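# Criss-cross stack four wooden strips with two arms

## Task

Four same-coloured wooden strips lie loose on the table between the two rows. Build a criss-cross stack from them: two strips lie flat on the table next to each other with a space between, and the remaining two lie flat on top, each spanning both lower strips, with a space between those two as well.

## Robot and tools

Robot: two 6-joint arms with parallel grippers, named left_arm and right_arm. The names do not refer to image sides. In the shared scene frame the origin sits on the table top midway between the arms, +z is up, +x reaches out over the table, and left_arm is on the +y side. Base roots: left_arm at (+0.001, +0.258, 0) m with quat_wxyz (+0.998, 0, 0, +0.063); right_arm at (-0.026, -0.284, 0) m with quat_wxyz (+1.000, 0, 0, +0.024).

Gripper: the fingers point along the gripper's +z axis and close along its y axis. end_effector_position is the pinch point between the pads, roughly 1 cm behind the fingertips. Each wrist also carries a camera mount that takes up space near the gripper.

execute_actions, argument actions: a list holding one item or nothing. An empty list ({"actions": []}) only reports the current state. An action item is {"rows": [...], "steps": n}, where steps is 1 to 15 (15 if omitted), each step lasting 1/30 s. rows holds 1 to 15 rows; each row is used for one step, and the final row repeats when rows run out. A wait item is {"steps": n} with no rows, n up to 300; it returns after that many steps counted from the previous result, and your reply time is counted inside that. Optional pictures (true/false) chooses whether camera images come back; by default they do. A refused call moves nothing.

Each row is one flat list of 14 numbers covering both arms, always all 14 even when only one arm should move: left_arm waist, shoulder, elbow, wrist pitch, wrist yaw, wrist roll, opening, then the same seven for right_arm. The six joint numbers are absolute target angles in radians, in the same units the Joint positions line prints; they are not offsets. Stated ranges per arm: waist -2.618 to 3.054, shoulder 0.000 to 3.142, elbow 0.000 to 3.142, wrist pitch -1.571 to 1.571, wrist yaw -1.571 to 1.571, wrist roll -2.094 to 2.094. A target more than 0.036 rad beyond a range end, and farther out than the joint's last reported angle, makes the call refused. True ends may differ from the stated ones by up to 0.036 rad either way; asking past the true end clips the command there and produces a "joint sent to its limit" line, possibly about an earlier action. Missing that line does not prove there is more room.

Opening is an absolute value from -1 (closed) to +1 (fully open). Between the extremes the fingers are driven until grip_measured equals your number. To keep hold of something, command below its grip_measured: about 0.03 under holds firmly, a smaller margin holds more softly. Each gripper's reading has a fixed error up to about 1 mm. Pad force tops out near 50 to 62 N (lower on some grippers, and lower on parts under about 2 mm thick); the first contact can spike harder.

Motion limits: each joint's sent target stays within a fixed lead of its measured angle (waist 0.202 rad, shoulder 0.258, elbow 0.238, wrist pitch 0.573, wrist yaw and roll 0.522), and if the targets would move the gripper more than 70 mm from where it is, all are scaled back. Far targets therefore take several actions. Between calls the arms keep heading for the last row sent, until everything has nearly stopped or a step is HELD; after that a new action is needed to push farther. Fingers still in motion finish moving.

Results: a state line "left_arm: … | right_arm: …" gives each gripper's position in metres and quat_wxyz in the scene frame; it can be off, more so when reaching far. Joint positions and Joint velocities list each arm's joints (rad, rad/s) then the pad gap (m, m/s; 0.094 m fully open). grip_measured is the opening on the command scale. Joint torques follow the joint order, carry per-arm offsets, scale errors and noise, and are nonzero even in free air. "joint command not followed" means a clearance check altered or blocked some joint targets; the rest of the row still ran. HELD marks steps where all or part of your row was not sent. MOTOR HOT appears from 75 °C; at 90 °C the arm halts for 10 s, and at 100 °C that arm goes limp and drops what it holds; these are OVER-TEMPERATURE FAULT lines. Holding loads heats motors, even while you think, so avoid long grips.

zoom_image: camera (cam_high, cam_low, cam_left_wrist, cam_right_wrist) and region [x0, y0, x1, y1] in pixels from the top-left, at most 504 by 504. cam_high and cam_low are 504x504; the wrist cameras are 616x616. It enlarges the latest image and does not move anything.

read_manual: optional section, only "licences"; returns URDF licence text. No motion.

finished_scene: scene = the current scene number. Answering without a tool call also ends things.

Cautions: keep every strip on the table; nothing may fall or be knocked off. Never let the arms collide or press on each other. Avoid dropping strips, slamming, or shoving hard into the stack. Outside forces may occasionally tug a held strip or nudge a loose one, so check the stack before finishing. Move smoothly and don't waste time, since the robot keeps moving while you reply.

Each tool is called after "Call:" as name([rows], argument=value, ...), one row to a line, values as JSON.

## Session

Call:
execute_actions(actions=[])

Scene clock: 0.00 s of 5550.00 s.
left_arm: end_effector_position=(+0.4590, +0.3026, +0.1794) grip_measured=+1.000 end_effector_quat_wxyz=(+0.143, +0.381, +0.909, +0.095) | right_arm: end_effector_position=(+0.0818, -0.0254, +0.1593) grip_measured=+1.000 end_effector_quat_wxyz=(+0.408, -0.126, +0.832, +0.356)
Joint positions: left_arm=[-0.046  2.003  1.984 -1.209 -0.036  0.881  0.094] | right_arm=[ 1.496  0.733  0.387 -0.182  0.606  0.888  0.094]
Joint velocities: left_arm=[-0.007 -0.022  0.002  0.051  0.037 -0.022  0.   ] | right_arm=[ 0.017  0.012 -0.017  0.037  0.051 -0.007  0.   ]
Joint torques (N m, as the arm reports them, + toward a larger angle): no reading

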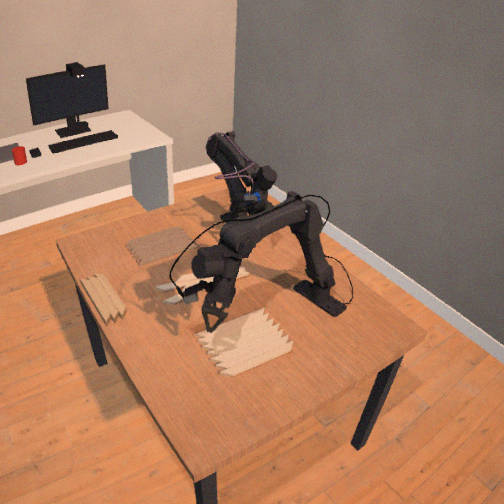

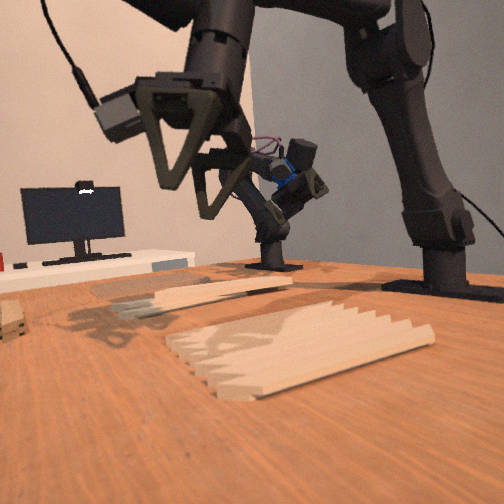

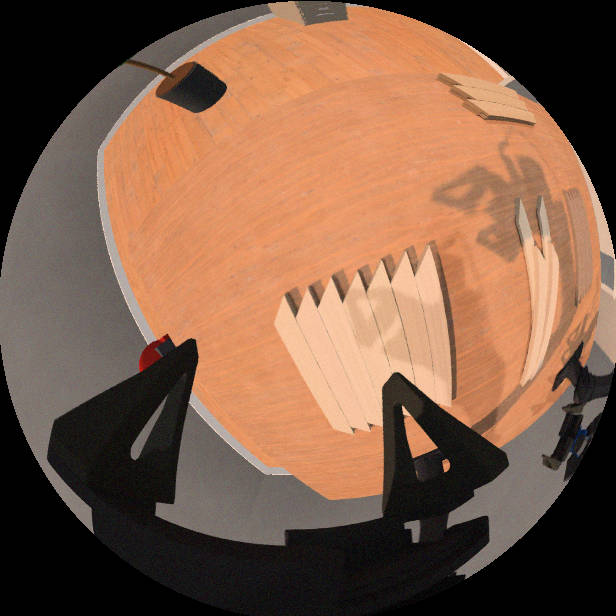

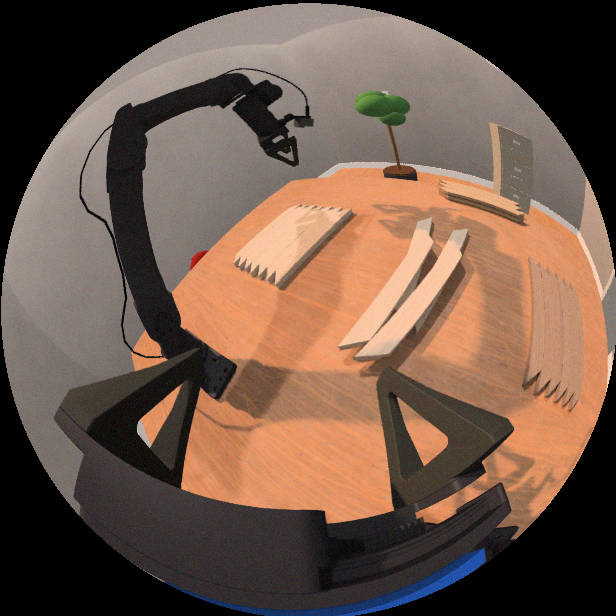

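Call:
execute_actions([
  {"rows":[[-0.05,1.85,1.7,-1.4,0,0,0,-0.7,0.7,0.5,-0.1,0,0,1]]},
], pictures=false)

Call:
execute_actions([
  {"steps":20},
], pictures=false)

Call:
execute_actions([
  {"rows":[[-0.85,1.92,1.55,-1.2,0,-0.6,-0.1,-0.7,0.7,0.5,-0.1,0,0,1]]},
], pictures=false)

Call:
execute_actions([
  {"rows":[[-0.85,1.99,1.55,-1.12,0,-0.6,-0.1,-0.7,0.7,0.5,-0.1,0,0,1]]},
])

Scene clock: 5.33 s of 5550.00 s.
left_arm: end_effector_position=(+0.3536, +0.2890, +0.1400) grip_measured=+0.003 end_effector_quat_wxyz=(+0.008, -0.013, +1.000, +0.004) | right_arm: end_effector_position=(+0.2537, -0.1575, +0.2074) grip_measured=+1.000 end_effector_quat_wxyz=(+0.559, -0.152, +0.805, +0.127)
Joint positions: left_arm=[-0.046  1.873  1.703 -1.385 -0.008  0.054  0.047] | right_arm=[ 0.39   0.718  0.478 -0.108  0.026  0.047  0.094]
Joint velocities: left_arm=[ 0.007 -0.002 -0.002 -0.081 -0.051 -0.315  0.001] | right_arm=[-2.181  0.007 -0.007 -0.037  0.022 -0.315  0.   ]
Joint torques (N m, as the arm reports them, + toward a larger angle): left_arm=[ -0.3  -10.17   5.89   0.13   0.05  -0.11] | right_arm=[ 0.72 -1.31  7.12  1.65 -0.15 -0.08]
Steps of this call (steps 1 to 90: nothing new was sent; then 1.83 s passed at rest; steps 91 to 105: all 15 steps of this action). Readings (joint positions):
91: left_arm=[-0.046 1.982 1.941 -1.196 -0.032 0.808] | right_arm=[1.455 0.732 0.397 -0.183 0.514 0.803]
92: left_arm=[-0.046 1.946 1.871 -1.208 -0.029 0.723] | right_arm=[1.382 0.732 0.414 -0.181 0.409 0.702]
94: left_arm=[-0.046 1.889 1.756 -1.284 -0.021 0.527] | right_arm=[1.231 0.729 0.451 -0.158 0.258 0.502]
98: left_arm=[-0.046 1.873 1.703 -1.373 -0.013 0.223] | right_arm=[0.927 0.718 0.478 -0.111 0.105 0.209]
105: the state above

Scene clock: 6.00 s of 5550.00 s.
left_arm: end_effector_position=(+0.3532, +0.2886, +0.1400) grip_measured=+0.003 end_effector_quat_wxyz=(+0.007, -0.035, +0.999, +0.003) | right_arm: end_effector_position=(+0.2182, -0.4707, +0.2073) grip_measured=+1.000 end_effector_quat_wxyz=(+0.543, +0.267, +0.774, -0.185)
Joint positions: left_arm=[-0.046  1.873  1.703 -1.386 -0.006  0.011  0.047] | right_arm=[-0.697  0.718  0.478 -0.108  0.01   0.006  0.094]
Joint velocities: left_arm=[-0.007  0.002 -0.007 -0.022  0.037 -0.051  0.001] | right_arm=[ 0.002  0.002  0.002  0.022 -0.081  0.007  0.   ]
Joint torques (N m, as the arm reports them, + toward a larger angle): left_arm=[ -0.32 -10.2    5.92   0.12   0.05  -0.12] | right_arm=[-0.29 -1.31  7.13  1.64 -0.16 -0.08]
Steps of this call (steps 1 to 20: the robot went on to your last target). Readings (joint positions):
1: left_arm=[-0.046 1.873 1.703 -1.385 -0.007 0.045] | right_arm=[0.314 0.718 0.478 -0.108 0.022 0.039]
2: left_arm=[-0.046 1.873 1.703 -1.386 -0.007 0.038] | right_arm=[0.237 0.718 0.478 -0.108 0.018 0.032]
4: left_arm=[-0.046 1.873 1.703 -1.386 -0.006 0.028] | right_arm=[0.083 0.718 0.478 -0.108 0.012 0.022]
8: left_arm=[-0.046 1.873 1.703 -1.386 -0.006 0.017] | right_arm=[-0.224 0.718 0.478 -0.108 0.005 0.012]
20: the state above

Scene clock: 6.50 s of 5550.00 s.
left_arm: end_effector_position=(+0.2636, +0.0088, +0.0779) grip_measured=-0.097 end_effector_quat_wxyz=(-0.010, +0.099, +0.995, -0.000) | right_arm: end_effector_position=(+0.2184, -0.4704, +0.2073) grip_measured=+1.000 end_effector_quat_wxyz=(+0.543, +0.266, +0.775, -0.185)
Joint positions: left_arm=[-0.882  1.947  1.556 -1.196  0.013 -0.557  0.042] | right_arm=[-0.697  0.718  0.478 -0.108  0.008  0.006  0.094]
Joint velocities: left_arm=[-0.799 -0.007 -0.017  0.007  0.198 -0.183 -0.001] | right_arm=[-0.012 -0.017 -0.002 -0.022 -0.007  0.037  0.   ]
Joint torques (N m, as the arm reports them, + toward a larger angle): left_arm=[  5.5  -11.07   5.6    0.16  -0.46  -0.17] | right_arm=[-0.26 -1.32  7.14  1.64 -0.11 -0.05]
Steps of this call (steps 1 to 15: all 15 steps of this action). Readings (joint positions):
1: left_arm=[-0.061 1.871 1.683 -1.363 -0.013 -0.055] | right_arm=[-0.697 0.718 0.478 -0.108 0.010 0.006]
2: left_arm=[-0.091 1.870 1.655 -1.335 -0.018 -0.134] | right_arm=[-0.697 0.718 0.478 -0.108 0.010 0.006]
4: left_arm=[-0.188 1.887 1.605 -1.295 -0.019 -0.273] | right_arm=[-0.697 0.718 0.478 -0.108 0.009 0.006]
8: left_arm=[-0.445 1.940 1.559 -1.238 -0.013 -0.450] | right_arm=[-0.697 0.718 0.478 -0.108 0.008 0.006]
15: the state above

Scene clock: 7.00 s of 5550.00 s.
left_arm: end_effector_position=(+0.2826, +0.0103, +0.0615) grip_measured=-0.097 end_effector_quat_wxyz=(-0.003, +0.066, +0.998, -0.003) | right_arm: end_effector_position=(+0.2184, -0.4704, +0.2073) grip_measured=+1.000 end_effector_quat_wxyz=(+0.543, +0.266, +0.775, -0.185)
Joint positions: left_arm=[-0.847  1.993  1.556 -1.134  0.008 -0.589  0.042] | right_arm=[-0.697  0.718  0.478 -0.108  0.008  0.006  0.094]
Joint velocities: left_arm=[-0.007 -0.007 -0.007 -0.022 -0.051  0.007  0.002] | right_arm=[ 0.007 -0.002  0.002  0.007  0.022 -0.051  0.   ]
Joint torques (N m, as the arm reports them, + toward a larger angle): left_arm=[-0.3  -9.79  5.54  0.36 -0.09 -0.13] | right_arm=[-0.25 -1.31  7.14  1.65 -0.11 -0.05]
Steps of this call (steps 1 to 15: all 15 steps of this action). Readings (joint positions):
1: left_arm=[-0.900 1.949 1.556 -1.191 0.018 -0.563] | right_arm=[-0.697 0.718 0.478 -0.108 0.008 0.006]
2: left_arm=[-0.903 1.954 1.556 -1.179 0.021 -0.568] | right_arm=[-0.697 0.718 0.478 -0.108 0.008 0.006]
4: left_arm=[-0.885 1.970 1.556 -1.160 0.020 -0.575] | right_arm=[-0.697 0.718 0.478 -0.108 0.008 0.006]
8: left_arm=[-0.849 1.992 1.556 -1.142 0.011 -0.584] | right_arm=[-0.697 0.718 0.478 -0.108 0.008 0.006]
15: the state above

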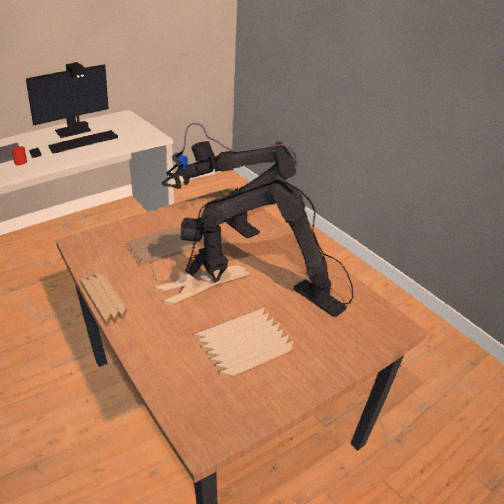

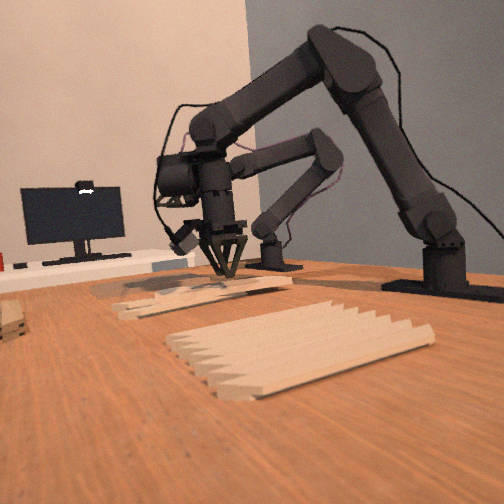

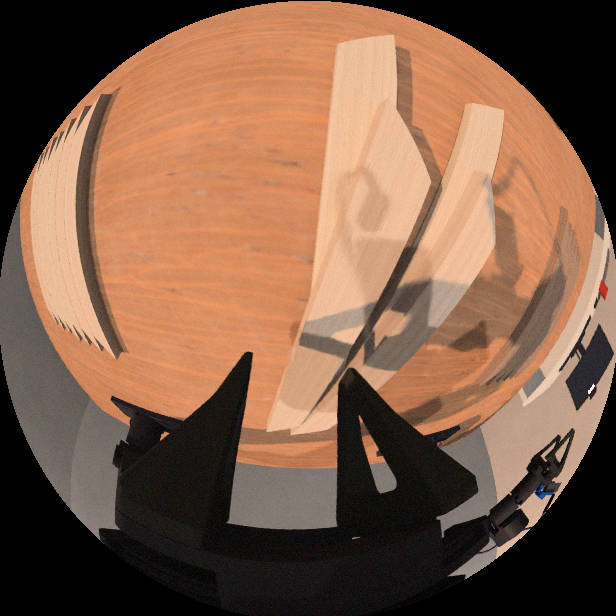

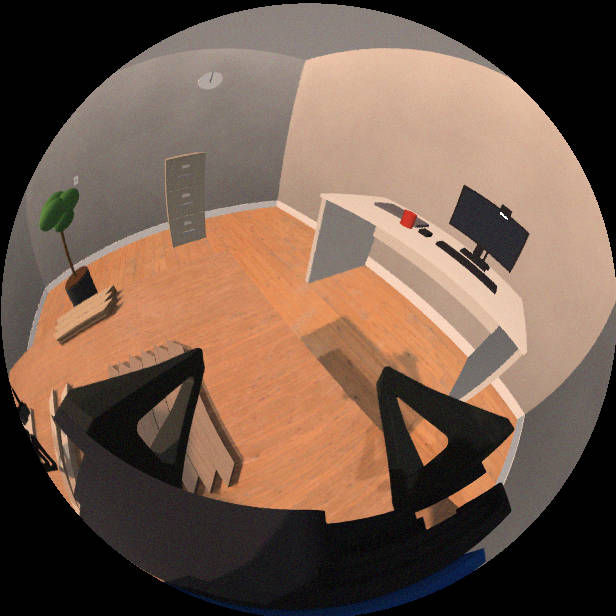

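Call:
execute_actions([
  {"rows":[[-0.89,2.005,1.5,-1.06,0,-0.48,-0.25,-0.7,0.7,0.5,-0.1,0,0,1]]},
])

Call:
zoom_image(camera="cam_left_wrist", region=[200,200,500,480])

Scene clock: 10.13 s of 5550.00 s.
left_arm: end_effector_position=(+0.2712, -0.0004, +0.0445) grip_measured=-0.247 end_effector_quat_wxyz=(-0.003, +0.135, +0.991, -0.001) | right_arm: end_effector_position=(+0.2184, -0.4704, +0.2073) grip_measured=+1.000 end_effector_quat_wxyz=(+0.543, +0.266, +0.775, -0.185)
Joint positions: left_arm=[-0.89   2.007  1.506 -1.075  0.005 -0.493  0.035] | right_arm=[-0.697  0.718  0.478 -0.108  0.008  0.006  0.094]
Joint velocities: left_arm=[ 0.022  0.002  0.007 -0.037 -0.022 -0.007 -0.001] | right_arm=[ 0.007 -0.012  0.002 -0.022  0.066  0.037  0.   ]
Joint torques (N m, as the arm reports them, + toward a larger angle): left_arm=[-0.07 -9.7   5.35  0.35 -0.06  0.11] | right_arm=[-0.26 -1.3   7.14  1.65 -0.12 -0.05]
Steps of this call (steps 1 to 15: the robot went on to your last target; steps 16 to 79: nothing new was sent; steps 80 to 94: all 15 steps of this action). Readings (joint positions):
80: left_arm=[-0.850 1.993 1.547 -1.121 0.007 -0.574] | right_arm=[-0.697 0.718 0.478 -0.108 0.008 0.006]
81: left_arm=[-0.856 1.993 1.538 -1.109 0.005 -0.557] | right_arm=[-0.697 0.718 0.478 -0.108 0.008 0.006]
83: left_arm=[-0.873 1.999 1.518 -1.095 0.005 -0.533] | right_arm=[-0.697 0.718 0.478 -0.108 0.008 0.006]
87: left_arm=[-0.890 2.007 1.506 -1.086 0.005 -0.507] | right_arm=[-0.697 0.718 0.478 -0.108 0.008 0.006]
94: the state above

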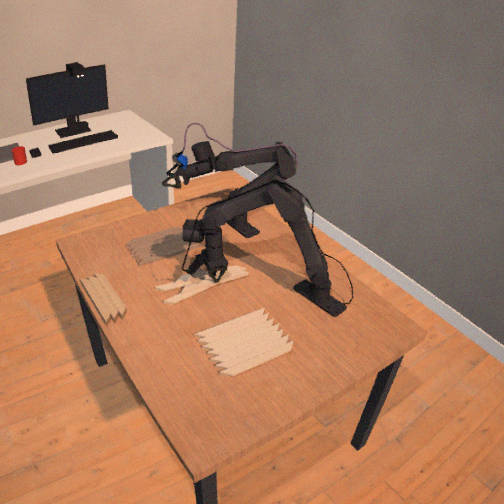

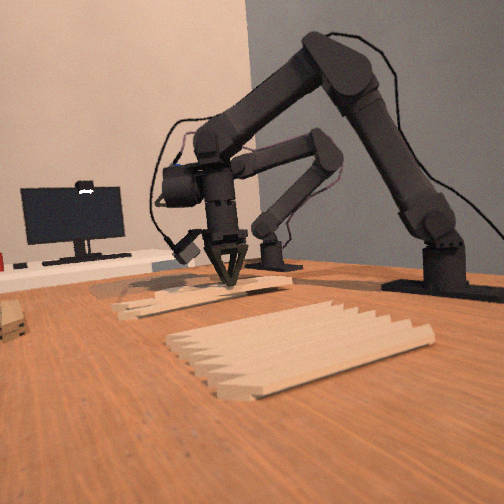

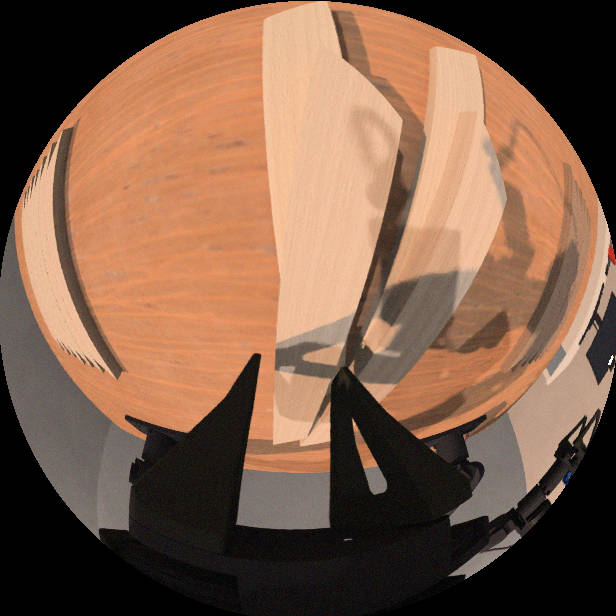

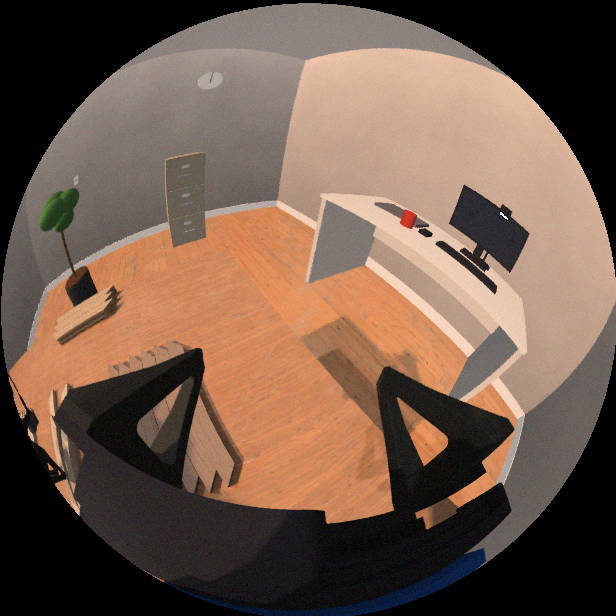

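Region (200, 200, 500, 480) of cam_left_wrist's 616x616 image, scaled by 1.680, with more detail than that image has; it fills the top 470 rows of this view, and the rest is white.

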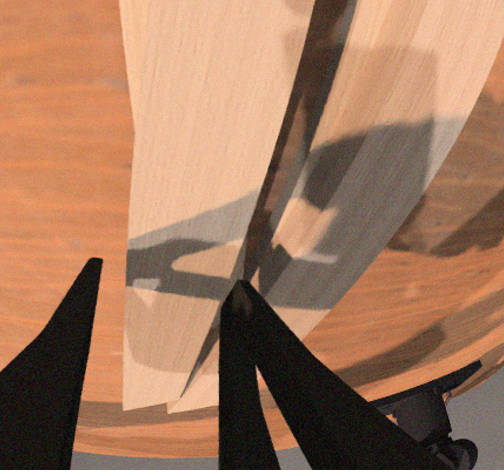

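Call:
execute_actions([
  {"rows":[[-0.905,2.005,1.5,-1.06,0,-0.54,-0.2,-0.7,0.7,0.5,-0.1,0,0,1]],"steps":8},
], pictures=false)

Call:
execute_actions([
  {"rows":[[-0.905,2.048,1.5,-1.035,0,-0.54,-0.2,-0.7,0.7,0.5,-0.1,0,0,1]]},
], pictures=false)

Call:
execute_actions([
  {"rows":[[-0.905,2.048,1.5,-1.035,0,-0.54,-0.48,-0.7,0.7,0.5,-0.1,0,0,1]],"steps":10},
])

Scene clock: 13.20 s of 5550.00 s.
left_arm: end_effector_position=(+0.2695, -0.0029, +0.0445) grip_measured=-0.203 end_effector_quat_wxyz=(-0.003, +0.124, +0.992, -0.001) | right_arm: end_effector_position=(+0.2184, -0.4704, +0.2073) grip_measured=+1.000 end_effector_quat_wxyz=(+0.543, +0.266, +0.775, -0.185)
Joint positions: left_arm=[-0.898  2.007  1.506 -1.073  0.005 -0.523  0.037] | right_arm=[-0.697  0.718  0.478 -0.108  0.008  0.006  0.094]
Joint velocities: left_arm=[-0.007 -0.007 -0.002  0.007  0.007 -0.066 -0.   ] | right_arm=[ 0.012  0.007 -0.012  0.037 -0.007 -0.007  0.   ]
Joint torques (N m, as the arm reports them, + toward a larger angle): left_arm=[-0.5  -9.7   5.4   0.37 -0.05 -0.11] | right_arm=[-0.26 -1.32  7.15  1.65 -0.12 -0.06]
Steps of this call (steps 1 to 15: the robot went on to your last target; steps 16 to 84: nothing new was sent; steps 85 to 92: all 8 steps of this action). Readings (joint positions):
85: left_arm=[-0.891 2.007 1.506 -1.073 0.005 -0.496] | right_arm=[-0.697 0.718 0.478 -0.108 0.008 0.006]
86: left_arm=[-0.892 2.007 1.506 -1.073 0.005 -0.503] | right_arm=[-0.697 0.718 0.478 -0.108 0.008 0.006]
88: left_arm=[-0.895 2.007 1.506 -1.073 0.005 -0.513] | right_arm=[-0.697 0.718 0.478 -0.108 0.008 0.006]
92: the state above

Scene clock: 13.70 s of 5550.00 s.
left_arm: end_effector_position=(+0.2710, -0.0043, +0.0294) grip_measured=-0.203 end_effector_quat_wxyz=(-0.010, +0.121, +0.993, +0.005) | right_arm: end_effector_position=(+0.2184, -0.4704, +0.2073) grip_measured=+1.000 end_effector_quat_wxyz=(+0.543, +0.266, +0.775, -0.185)
Joint positions: left_arm=[-0.898  2.049  1.506 -1.05   0.005 -0.529  0.037] | right_arm=[-0.697  0.718  0.478 -0.108  0.008  0.006  0.094]
Joint velocities: left_arm=[-0.007 -0.012  0.022  0.007  0.022 -0.051 -0.001] | right_arm=[ 0.017  0.002 -0.002 -0.081  0.007 -0.051  0.   ]
Joint torques (N m, as the arm reports them, + toward a larger angle): left_arm=[-0.5  -9.91  5.33  0.38 -0.06 -0.12] | right_arm=[-0.26 -1.3   7.15  1.65 -0.11 -0.05]
Steps of this call (steps 1 to 15: all 15 steps of this action). Readings (joint positions):
1: left_arm=[-0.898 2.010 1.506 -1.071 0.005 -0.524] | right_arm=[-0.697 0.718 0.478 -0.108 0.008 0.006]
2: left_arm=[-0.898 2.015 1.506 -1.065 0.005 -0.525] | right_arm=[-0.697 0.718 0.478 -0.108 0.008 0.006]
4: left_arm=[-0.898 2.030 1.506 -1.058 0.005 -0.527] | right_arm=[-0.697 0.718 0.478 -0.108 0.008 0.006]
8: left_arm=[-0.898 2.049 1.506 -1.052 0.005 -0.529] | right_arm=[-0.697 0.718 0.478 -0.108 0.008 0.006]
15: the state above

Scene clock: 14.03 s of 5550.00 s.
left_arm: end_effector_position=(+0.2713, -0.0050, +0.0294) grip_measured=-0.443 end_effector_quat_wxyz=(-0.010, +0.120, +0.993, +0.003) | right_arm: end_effector_position=(+0.2184, -0.4704, +0.2073) grip_measured=+1.000 end_effector_quat_wxyz=(+0.543, +0.266, +0.775, -0.185)
Joint positions: left_arm=[-0.898  2.049  1.506 -1.048  0.006 -0.53   0.026] | right_arm=[-0.697  0.718  0.478 -0.108  0.008  0.006  0.094]
Joint velocities: left_arm=[ 0.007  0.002 -0.022 -0.007 -0.007 -0.066  0.001] | right_arm=[ 0.027 -0.007 -0.002  0.022  0.022  0.037  0.   ]
Joint torques (N m, as the arm reports them, + toward a larger angle): left_arm=[-0.49 -9.88  5.3   0.34 -0.07 -0.12] | right_arm=[-0.27 -1.32  7.14  1.65 -0.11 -0.05]
Steps of this call (steps 1 to 10: all 10 steps of this action). Readings (joint positions):
1: left_arm=[-0.898 2.049 1.506 -1.050 0.006 -0.530] | right_arm=[-0.697 0.718 0.478 -0.108 0.008 0.006]
2: left_arm=[-0.898 2.049 1.506 -1.048 0.006 -0.530] | right_arm=[-0.697 0.718 0.478 -0.108 0.008 0.006]
4: left_arm=[-0.898 2.049 1.506 -1.048 0.006 -0.530] | right_arm=[-0.697 0.718 0.478 -0.108 0.008 0.006]
8: left_arm=[-0.898 2.049 1.506 -1.048 0.006 -0.530] | right_arm=[-0.697 0.718 0.478 -0.108 0.008 0.006]
10: the state above

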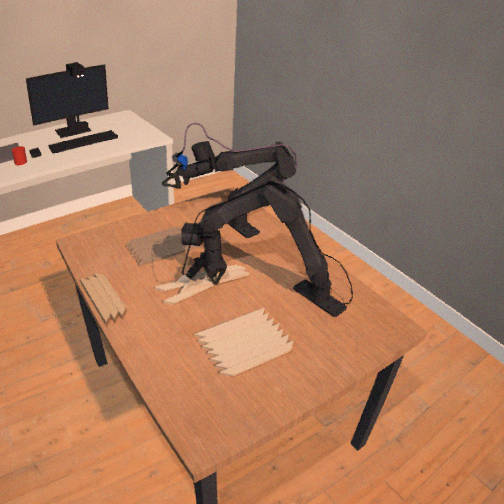

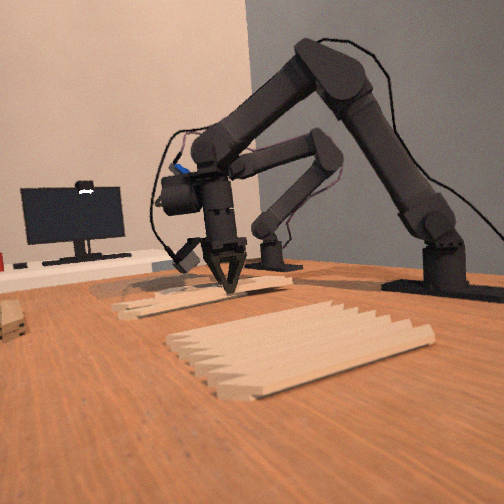

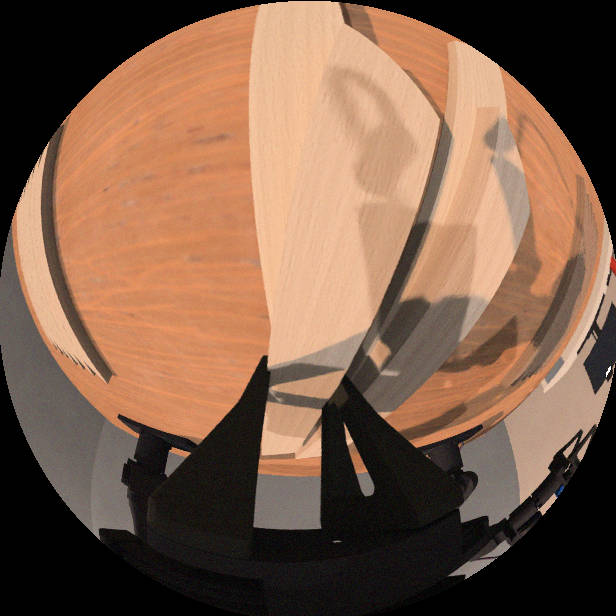

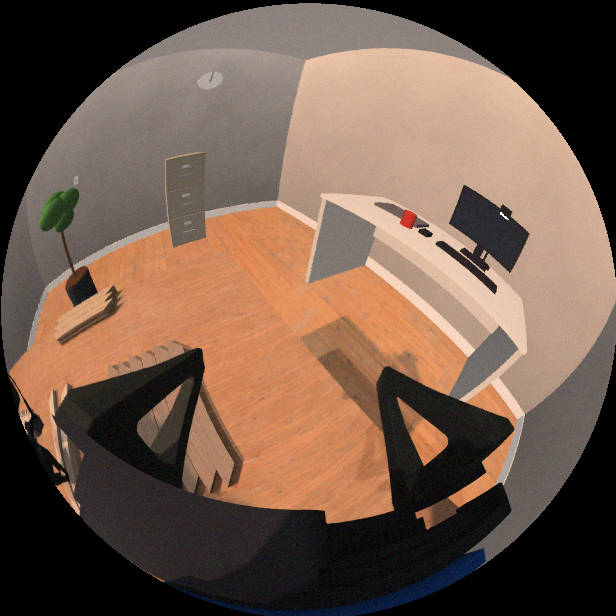

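Call:
execute_actions([
  {"rows":[[-0.905,1.8,1.4,-1.17,0,-0.54,-0.48,-0.7,0.7,0.5,-0.1,0,0,1]],"steps":10},
], pictures=false)

Call:
execute_actions([
  {"rows":[[-1.7,1.5,1.05,-1.12,0,0,-0.48,-0.7,0.7,0.5,-0.1,0,0,1]]},
], pictures=false)

Call:
execute_actions([
  {"rows":[[-1.7,1.59,0.96,-0.92,0,0,-0.48,-0.7,0.7,0.5,-0.1,0,0,1]]},
], pictures=false)

Call:
execute_actions([
  {"rows":[[-1.7,1.665,0.96,-0.86,0,0,-0.48,-0.7,0.7,0.5,-0.1,0,0,1]]},
], pictures=false)

Call:
execute_actions([
  {"rows":[[-1.7,1.665,0.96,-0.86,0,0,0,-0.7,0.7,0.5,-0.1,0,0,1]],"steps":7},
], pictures=false)

Call:
execute_actions([
  {"rows":[[-1.7,1.6,1.15,-1.12,0,0,0,-0.7,0.7,0.5,-0.1,0,0,1]],"steps":10},
], pictures=false)

Call:
execute_actions([
  {"rows":[[-0.986,1.97,1.62,-1.17,0,-0.56,0,-0.7,0.7,0.5,-0.1,0,0,1]]},
], pictures=false)

Call:
execute_actions([
  {"rows":[[-0.986,2.06,1.62,-1.08,0,-0.56,0,-0.7,0.7,0.5,-0.1,0,0,1]]},
])

Scene clock: 24.73 s of 5550.00 s.
left_arm: end_effector_position=(+0.2411, +0.0245, +0.0921) grip_measured=-0.443 end_effector_quat_wxyz=(+0.013, +0.120, +0.993, -0.014) | right_arm: end_effector_position=(+0.2184, -0.4704, +0.2073) grip_measured=+1.000 end_effector_quat_wxyz=(+0.543, +0.266, +0.775, -0.185)
Joint positions: left_arm=[-0.898  1.786  1.401 -1.149  0.006 -0.531  0.026] | right_arm=[-0.697  0.718  0.478 -0.108  0.008  0.006  0.094]
Joint velocities: left_arm=[-0.007  0.129  0.007 -0.139 -0.051 -0.051  0.001] | right_arm=[-0.007  0.012 -0.002  0.007 -0.007  0.007  0.   ]
Joint torques (N m, as the arm reports them, + toward a larger angle): left_arm=[-0.48 -7.44  6.07  0.24 -0.06 -0.11] | right_arm=[-0.27 -1.31  7.14  1.65 -0.12 -0.05]
Steps of this call (steps 1 to 15: the robot went on to your last target; steps 16 to 90: nothing new was sent; then 7.37 s passed at rest; steps 91 to 100: all 10 steps of this action). Readings (joint positions):
91: left_arm=[-0.898 2.024 1.484 -1.039 0.006 -0.530] | right_arm=[-0.697 0.718 0.478 -0.108 0.008 0.006]
92: left_arm=[-0.898 1.981 1.446 -1.049 0.006 -0.530] | right_arm=[-0.697 0.718 0.478 -0.108 0.008 0.006]
94: left_arm=[-0.898 1.883 1.403 -1.109 0.006 -0.530] | right_arm=[-0.697 0.718 0.478 -0.108 0.008 0.006]
98: left_arm=[-0.898 1.784 1.401 -1.144 0.006 -0.531] | right_arm=[-0.697 0.718 0.478 -0.108 0.008 0.006]
100: the state above

Scene clock: 25.23 s of 5550.00 s.
left_arm: end_effector_position=(-0.0058, +0.0065, +0.0795) grip_measured=-0.441 end_effector_quat_wxyz=(-0.007, +0.703, +0.711, -0.006) | right_arm: end_effector_position=(+0.2185, -0.4704, +0.2073) grip_measured=+1.000 end_effector_quat_wxyz=(+0.543, +0.266, +0.775, -0.185)
Joint positions: left_arm=[-1.716  1.517  1.06  -1.115  0.017 -0.029  0.026] | right_arm=[-0.697  0.718  0.478 -0.108  0.008  0.006  0.094]
Joint velocities: left_arm=[-0.012 -0.007  0.002  0.007 -0.081  0.154  0.001] | right_arm=[-0.012  0.002 -0.017  0.007  0.051  0.022  0.   ]
Joint torques (N m, as the arm reports them, + toward a larger angle): left_arm=[ 1.01 -6.56  5.15  0.17 -0.17  0.09] | right_arm=[-0.27 -1.31  7.14  1.65 -0.11 -0.05]
Steps of this call (steps 1 to 15: all 15 steps of this action). Readings (joint positions):
1: left_arm=[-0.914 1.760 1.361 -1.116 -0.004 -0.463] | right_arm=[-0.697 0.718 0.478 -0.108 0.008 0.006]
2: left_arm=[-0.948 1.712 1.293 -1.090 -0.011 -0.392] | right_arm=[-0.697 0.718 0.478 -0.108 0.008 0.006]
4: left_arm=[-1.064 1.603 1.161 -1.094 -0.011 -0.275] | right_arm=[-0.697 0.718 0.478 -0.108 0.008 0.006]
8: left_arm=[-1.377 1.517 1.062 -1.124 -0.002 -0.118] | right_arm=[-0.697 0.718 0.478 -0.108 0.008 0.006]
15: the state above

Scene clock: 25.73 s of 5550.00 s.
left_arm: end_effector_position=(-0.0018, -0.0382, +0.0374) grip_measured=-0.441 end_effector_quat_wxyz=(+0.050, +0.705, +0.705, -0.054) | right_arm: end_effector_position=(+0.2185, -0.4704, +0.2073) grip_measured=+1.000 end_effector_quat_wxyz=(+0.543, +0.266, +0.775, -0.185)
Joint positions: left_arm=[-1.707  1.602  0.957 -0.779  0.005 -0.01   0.026] | right_arm=[-0.697  0.718  0.478 -0.108  0.008  0.006  0.094]
Joint velocities: left_arm=[-0.002  0.007 -0.007  0.491 -0.037  0.007 -0.   ] | right_arm=[ 0.007 -0.007 -0.007  0.037  0.007  0.095  0.   ]
Joint torques (N m, as the arm reports them, + toward a larger angle): left_arm=[ 0.46 -6.98  6.23 -1.95 -0.03  0.1 ] | right_arm=[-0.27 -1.32  7.14  1.65 -0.11 -0.05]
Steps of this call (steps 1 to 15: all 15 steps of this action). Readings (joint positions):
1: left_arm=[-1.713 1.520 1.046 -1.089 0.016 -0.025] | right_arm=[-0.697 0.718 0.478 -0.108 0.008 0.006]
2: left_arm=[-1.711 1.528 1.023 -1.051 0.014 -0.022] | right_arm=[-0.697 0.718 0.478 -0.108 0.008 0.006]
4: left_arm=[-1.708 1.565 0.986 -1.004 0.011 -0.018] | right_arm=[-0.697 0.718 0.478 -0.108 0.008 0.006]
8: left_arm=[-1.707 1.602 0.957 -0.967 0.009 -0.013] | right_arm=[-0.697 0.718 0.478 -0.108 0.008 0.006]
15: the state above

Scene clock: 26.23 s of 5550.00 s.
left_arm: end_effector_position=(-0.0015, -0.0203, +0.0217) grip_measured=-0.441 end_effector_quat_wxyz=(+0.009, +0.707, +0.707, -0.013) | right_arm: end_effector_position=(+0.2185, -0.4704, +0.2073) grip_measured=+1.000 end_effector_quat_wxyz=(+0.543, +0.266, +0.775, -0.185)
Joint positions: left_arm=[-1.707  1.664  0.967 -0.842  0.004 -0.01   0.026] | right_arm=[-0.697  0.718  0.478 -0.108  0.008  0.006  0.094]
Joint velocities: left_arm=[ 0.002 -0.002 -0.012  0.007  0.037 -0.11  -0.   ] | right_arm=[ 0.007 -0.007  0.002 -0.022  0.007 -0.051  0.   ]
Joint torques (N m, as the arm reports them, + toward a larger angle): left_arm=[ 0.48 -6.3   5.07  0.17 -0.04  0.11] | right_arm=[-0.25 -1.31  7.14  1.65 -0.11 -0.05]
Steps of this call (steps 1 to 15: all 15 steps of this action). Readings (joint positions):
1: left_arm=[-1.707 1.609 0.959 -0.759 0.004 -0.010] | right_arm=[-0.697 0.718 0.478 -0.108 0.008 0.006]
2: left_arm=[-1.707 1.623 0.963 -0.739 0.004 -0.010] | right_arm=[-0.697 0.718 0.478 -0.108 0.008 0.006]
4: left_arm=[-1.707 1.649 0.967 -0.757 0.004 -0.010] | right_arm=[-0.697 0.718 0.478 -0.108 0.008 0.006]
8: left_arm=[-1.707 1.664 0.967 -0.817 0.004 -0.010] | right_arm=[-0.697 0.718 0.478 -0.108 0.008 0.006]
15: the state above

Scene clock: 26.47 s of 5550.00 s.
left_arm: end_effector_position=(-0.0015, -0.0194, +0.0217) grip_measured=-0.003 end_effector_quat_wxyz=(+0.008, +0.707, +0.707, -0.011) | right_arm: end_effector_position=(+0.2185, -0.4704, +0.2073) grip_measured=+1.000 end_effector_quat_wxyz=(+0.543, +0.266, +0.775, -0.185)
Joint positions: left_arm=[-1.707  1.664  0.967 -0.846  0.004 -0.009  0.047] | right_arm=[-0.697  0.718  0.478 -0.108  0.008  0.006  0.094]
Joint velocities: left_arm=[ 0.012  0.007  0.002 -0.037 -0.022  0.037  0.001] | right_arm=[-0.002  0.012  0.002  0.037 -0.037 -0.022  0.   ]
Joint torques (N m, as the arm reports them, + toward a larger angle): left_arm=[ 0.47 -6.3   5.05  0.15 -0.05  0.11] | right_arm=[-0.26 -1.31  7.13  1.64 -0.11 -0.06]
Steps of this call (steps 1 to 7: all 7 steps of this action). Readings (joint positions):
1: left_arm=[-1.707 1.664 0.967 -0.843 0.004 -0.009] | right_arm=[-0.697 0.718 0.478 -0.108 0.008 0.006]
2: left_arm=[-1.707 1.664 0.967 -0.844 0.004 -0.009] | right_arm=[-0.697 0.718 0.478 -0.108 0.008 0.006]
4: left_arm=[-1.707 1.664 0.967 -0.845 0.004 -0.009] | right_arm=[-0.697 0.718 0.478 -0.108 0.008 0.006]
7: the state above

Scene clock: 26.80 s of 5550.00 s.
left_arm: end_effector_position=(-0.0016, -0.0266, +0.0801) grip_measured=-0.003 end_effector_quat_wxyz=(+0.014, +0.707, +0.707, -0.017) | right_arm: end_effector_position=(+0.2185, -0.4704, +0.2073) grip_measured=+1.000 end_effector_quat_wxyz=(+0.543, +0.266, +0.775, -0.185)
Joint positions: left_arm=[-1.707  1.601  1.144 -1.071  0.004 -0.009  0.047] | right_arm=[-0.697  0.718  0.478 -0.108  0.008  0.006  0.094]
Joint velocities: left_arm=[-0.012 -0.012  0.002 -0.374  0.037  0.037  0.   ] | right_arm=[ 0.007 -0.017 -0.002  0.022 -0.007  0.022  0.   ]
Joint torques (N m, as the arm reports them, + toward a larger angle): left_arm=[ 0.45 -6.29  6.69  0.32 -0.05  0.1 ] | right_arm=[-0.26 -1.32  7.14  1.65 -0.11 -0.05]
Steps of this call (steps 1 to 10: all 10 steps of this action). Readings (joint positions):
1: left_arm=[-1.707 1.665 0.994 -0.894 0.004 -0.009] | right_arm=[-0.697 0.718 0.478 -0.108 0.008 0.006]
2: left_arm=[-1.707 1.664 1.034 -0.953 0.004 -0.009] | right_arm=[-0.697 0.718 0.478 -0.108 0.008 0.006]
4: left_arm=[-1.707 1.639 1.104 -1.004 0.004 -0.009] | right_arm=[-0.697 0.718 0.478 -0.108 0.008 0.006]
8: left_arm=[-1.707 1.600 1.144 -1.048 0.004 -0.009] | right_arm=[-0.697 0.718 0.478 -0.108 0.008 0.006]
10: the state above

Scene clock: 27.30 s of 5550.00 s.
left_arm: end_effector_position=(+0.2681, -0.0262, +0.0733) grip_measured=-0.002 end_effector_quat_wxyz=(+0.022, +0.150, +0.988, -0.014) | right_arm: end_effector_position=(+0.2185, -0.4704, +0.2073) grip_measured=+1.000 end_effector_quat_wxyz=(+0.543, +0.266, +0.775, -0.185)
Joint positions: left_arm=[-0.948  1.993  1.601 -1.128 -0.006 -0.52   0.047] | right_arm=[-0.697  0.718  0.478 -0.108  0.008  0.006  0.094]
Joint velocities: left_arm=[ 0.598 -0.017  0.002 -0.168 -0.198 -0.227 -0.   ] | right_arm=[-0.012 -0.017 -0.022 -0.081 -0.037 -0.051  0.   ]
Joint torques (N m, as the arm reports them, + toward a larger angle): left_arm=[ -5.16 -11.27   7.85   0.07   0.32  -0.05] | right_arm=[-0.26 -1.32  7.14  1.65 -0.11 -0.05]
Steps of this call (steps 1 to 15: all 15 steps of this action). Readings (joint positions):
1: left_arm=[-1.687 1.633 1.183 -1.118 0.016 -0.084] | right_arm=[-0.697 0.718 0.478 -0.108 0.008 0.006]
2: left_arm=[-1.646 1.693 1.253 -1.152 0.020 -0.161] | right_arm=[-0.697 0.718 0.478 -0.108 0.008 0.006]
4: left_arm=[-1.544 1.828 1.393 -1.150 0.020 -0.271] | right_arm=[-0.697 0.718 0.478 -0.108 0.008 0.006]
8: left_arm=[-1.325 1.984 1.567 -1.122 0.020 -0.414] | right_arm=[-0.697 0.718 0.478 -0.108 0.008 0.006]
15: the state above

Scene clock: 27.80 s of 5550.00 s.
left_arm: end_effector_position=(+0.2589, -0.0411, +0.0456) grip_measured=-0.002 end_effector_quat_wxyz=(+0.005, +0.156, +0.988, -0.004) | right_arm: end_effector_position=(+0.2185, -0.4704, +0.2073) grip_measured=+1.000 end_effector_quat_wxyz=(+0.543, +0.266, +0.775, -0.185)
Joint positions: left_arm=[-0.989  2.07   1.605 -1.093 -0.001 -0.549  0.047] | right_arm=[-0.697  0.718  0.478 -0.108  0.008  0.006  0.094]
Joint velocities: left_arm=[-0.007 -0.007 -0.012  0.022  0.037  0.007  0.001] | right_arm=[ 0.002 -0.012 -0.012  0.007 -0.037  0.022  0.   ]
Joint torques (N m, as the arm reports them, + toward a larger angle): left_arm=[  0.16 -10.81   7.39   0.37  -0.01  -0.1 ] | right_arm=[-0.26 -1.32  7.14  1.65 -0.11 -0.05]
Steps of this call (steps 1 to 15: all 15 steps of this action). Readings (joint positions):
1: left_arm=[-0.936 1.998 1.602 -1.128 -0.011 -0.527] | right_arm=[-0.697 0.718 0.478 -0.108 0.008 0.006]
2: left_arm=[-0.935 2.008 1.604 -1.122 -0.012 -0.532] | right_arm=[-0.697 0.718 0.478 -0.108 0.008 0.006]
4: left_arm=[-0.953 2.034 1.605 -1.107 -0.011 -0.539] | right_arm=[-0.697 0.718 0.478 -0.108 0.008 0.006]
8: left_arm=[-0.987 2.069 1.605 -1.098 -0.003 -0.545] | right_arm=[-0.697 0.718 0.478 -0.108 0.008 0.006]
15: the state above

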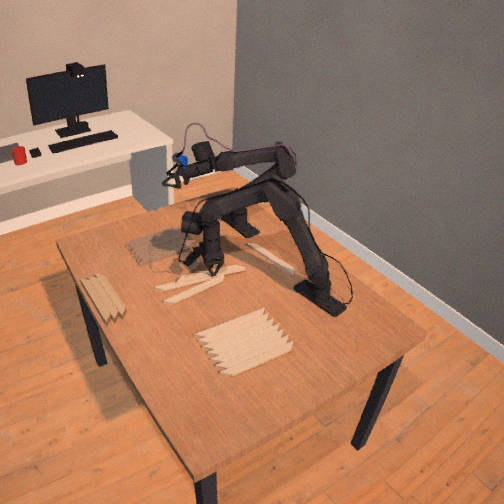

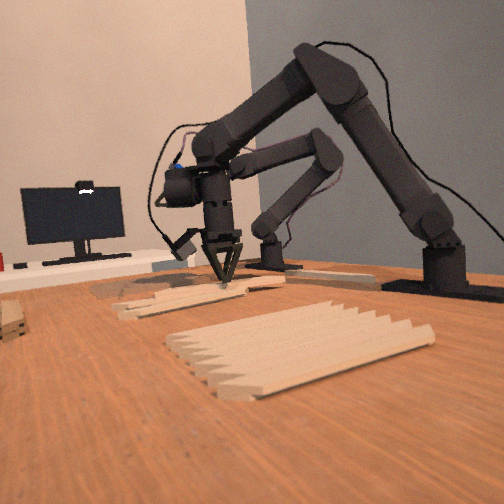

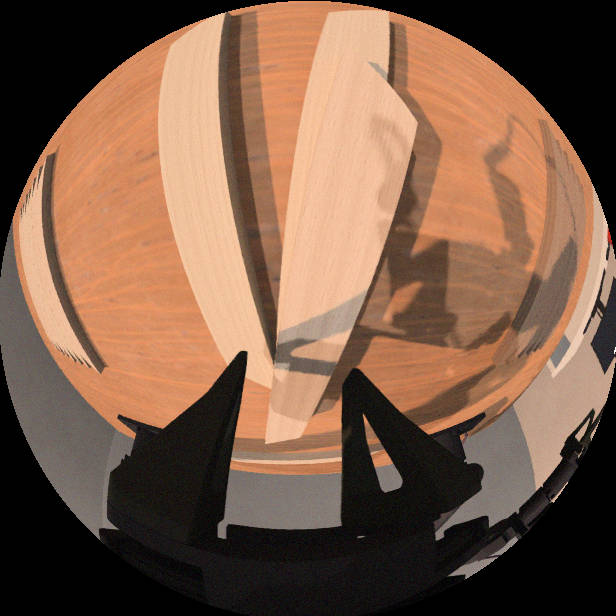

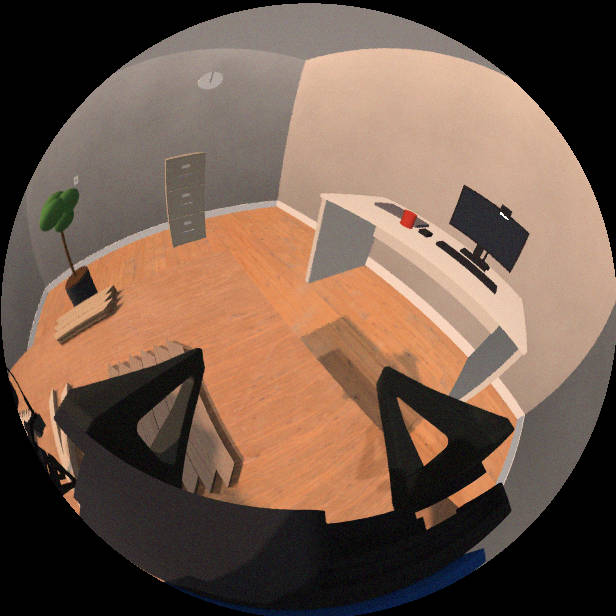

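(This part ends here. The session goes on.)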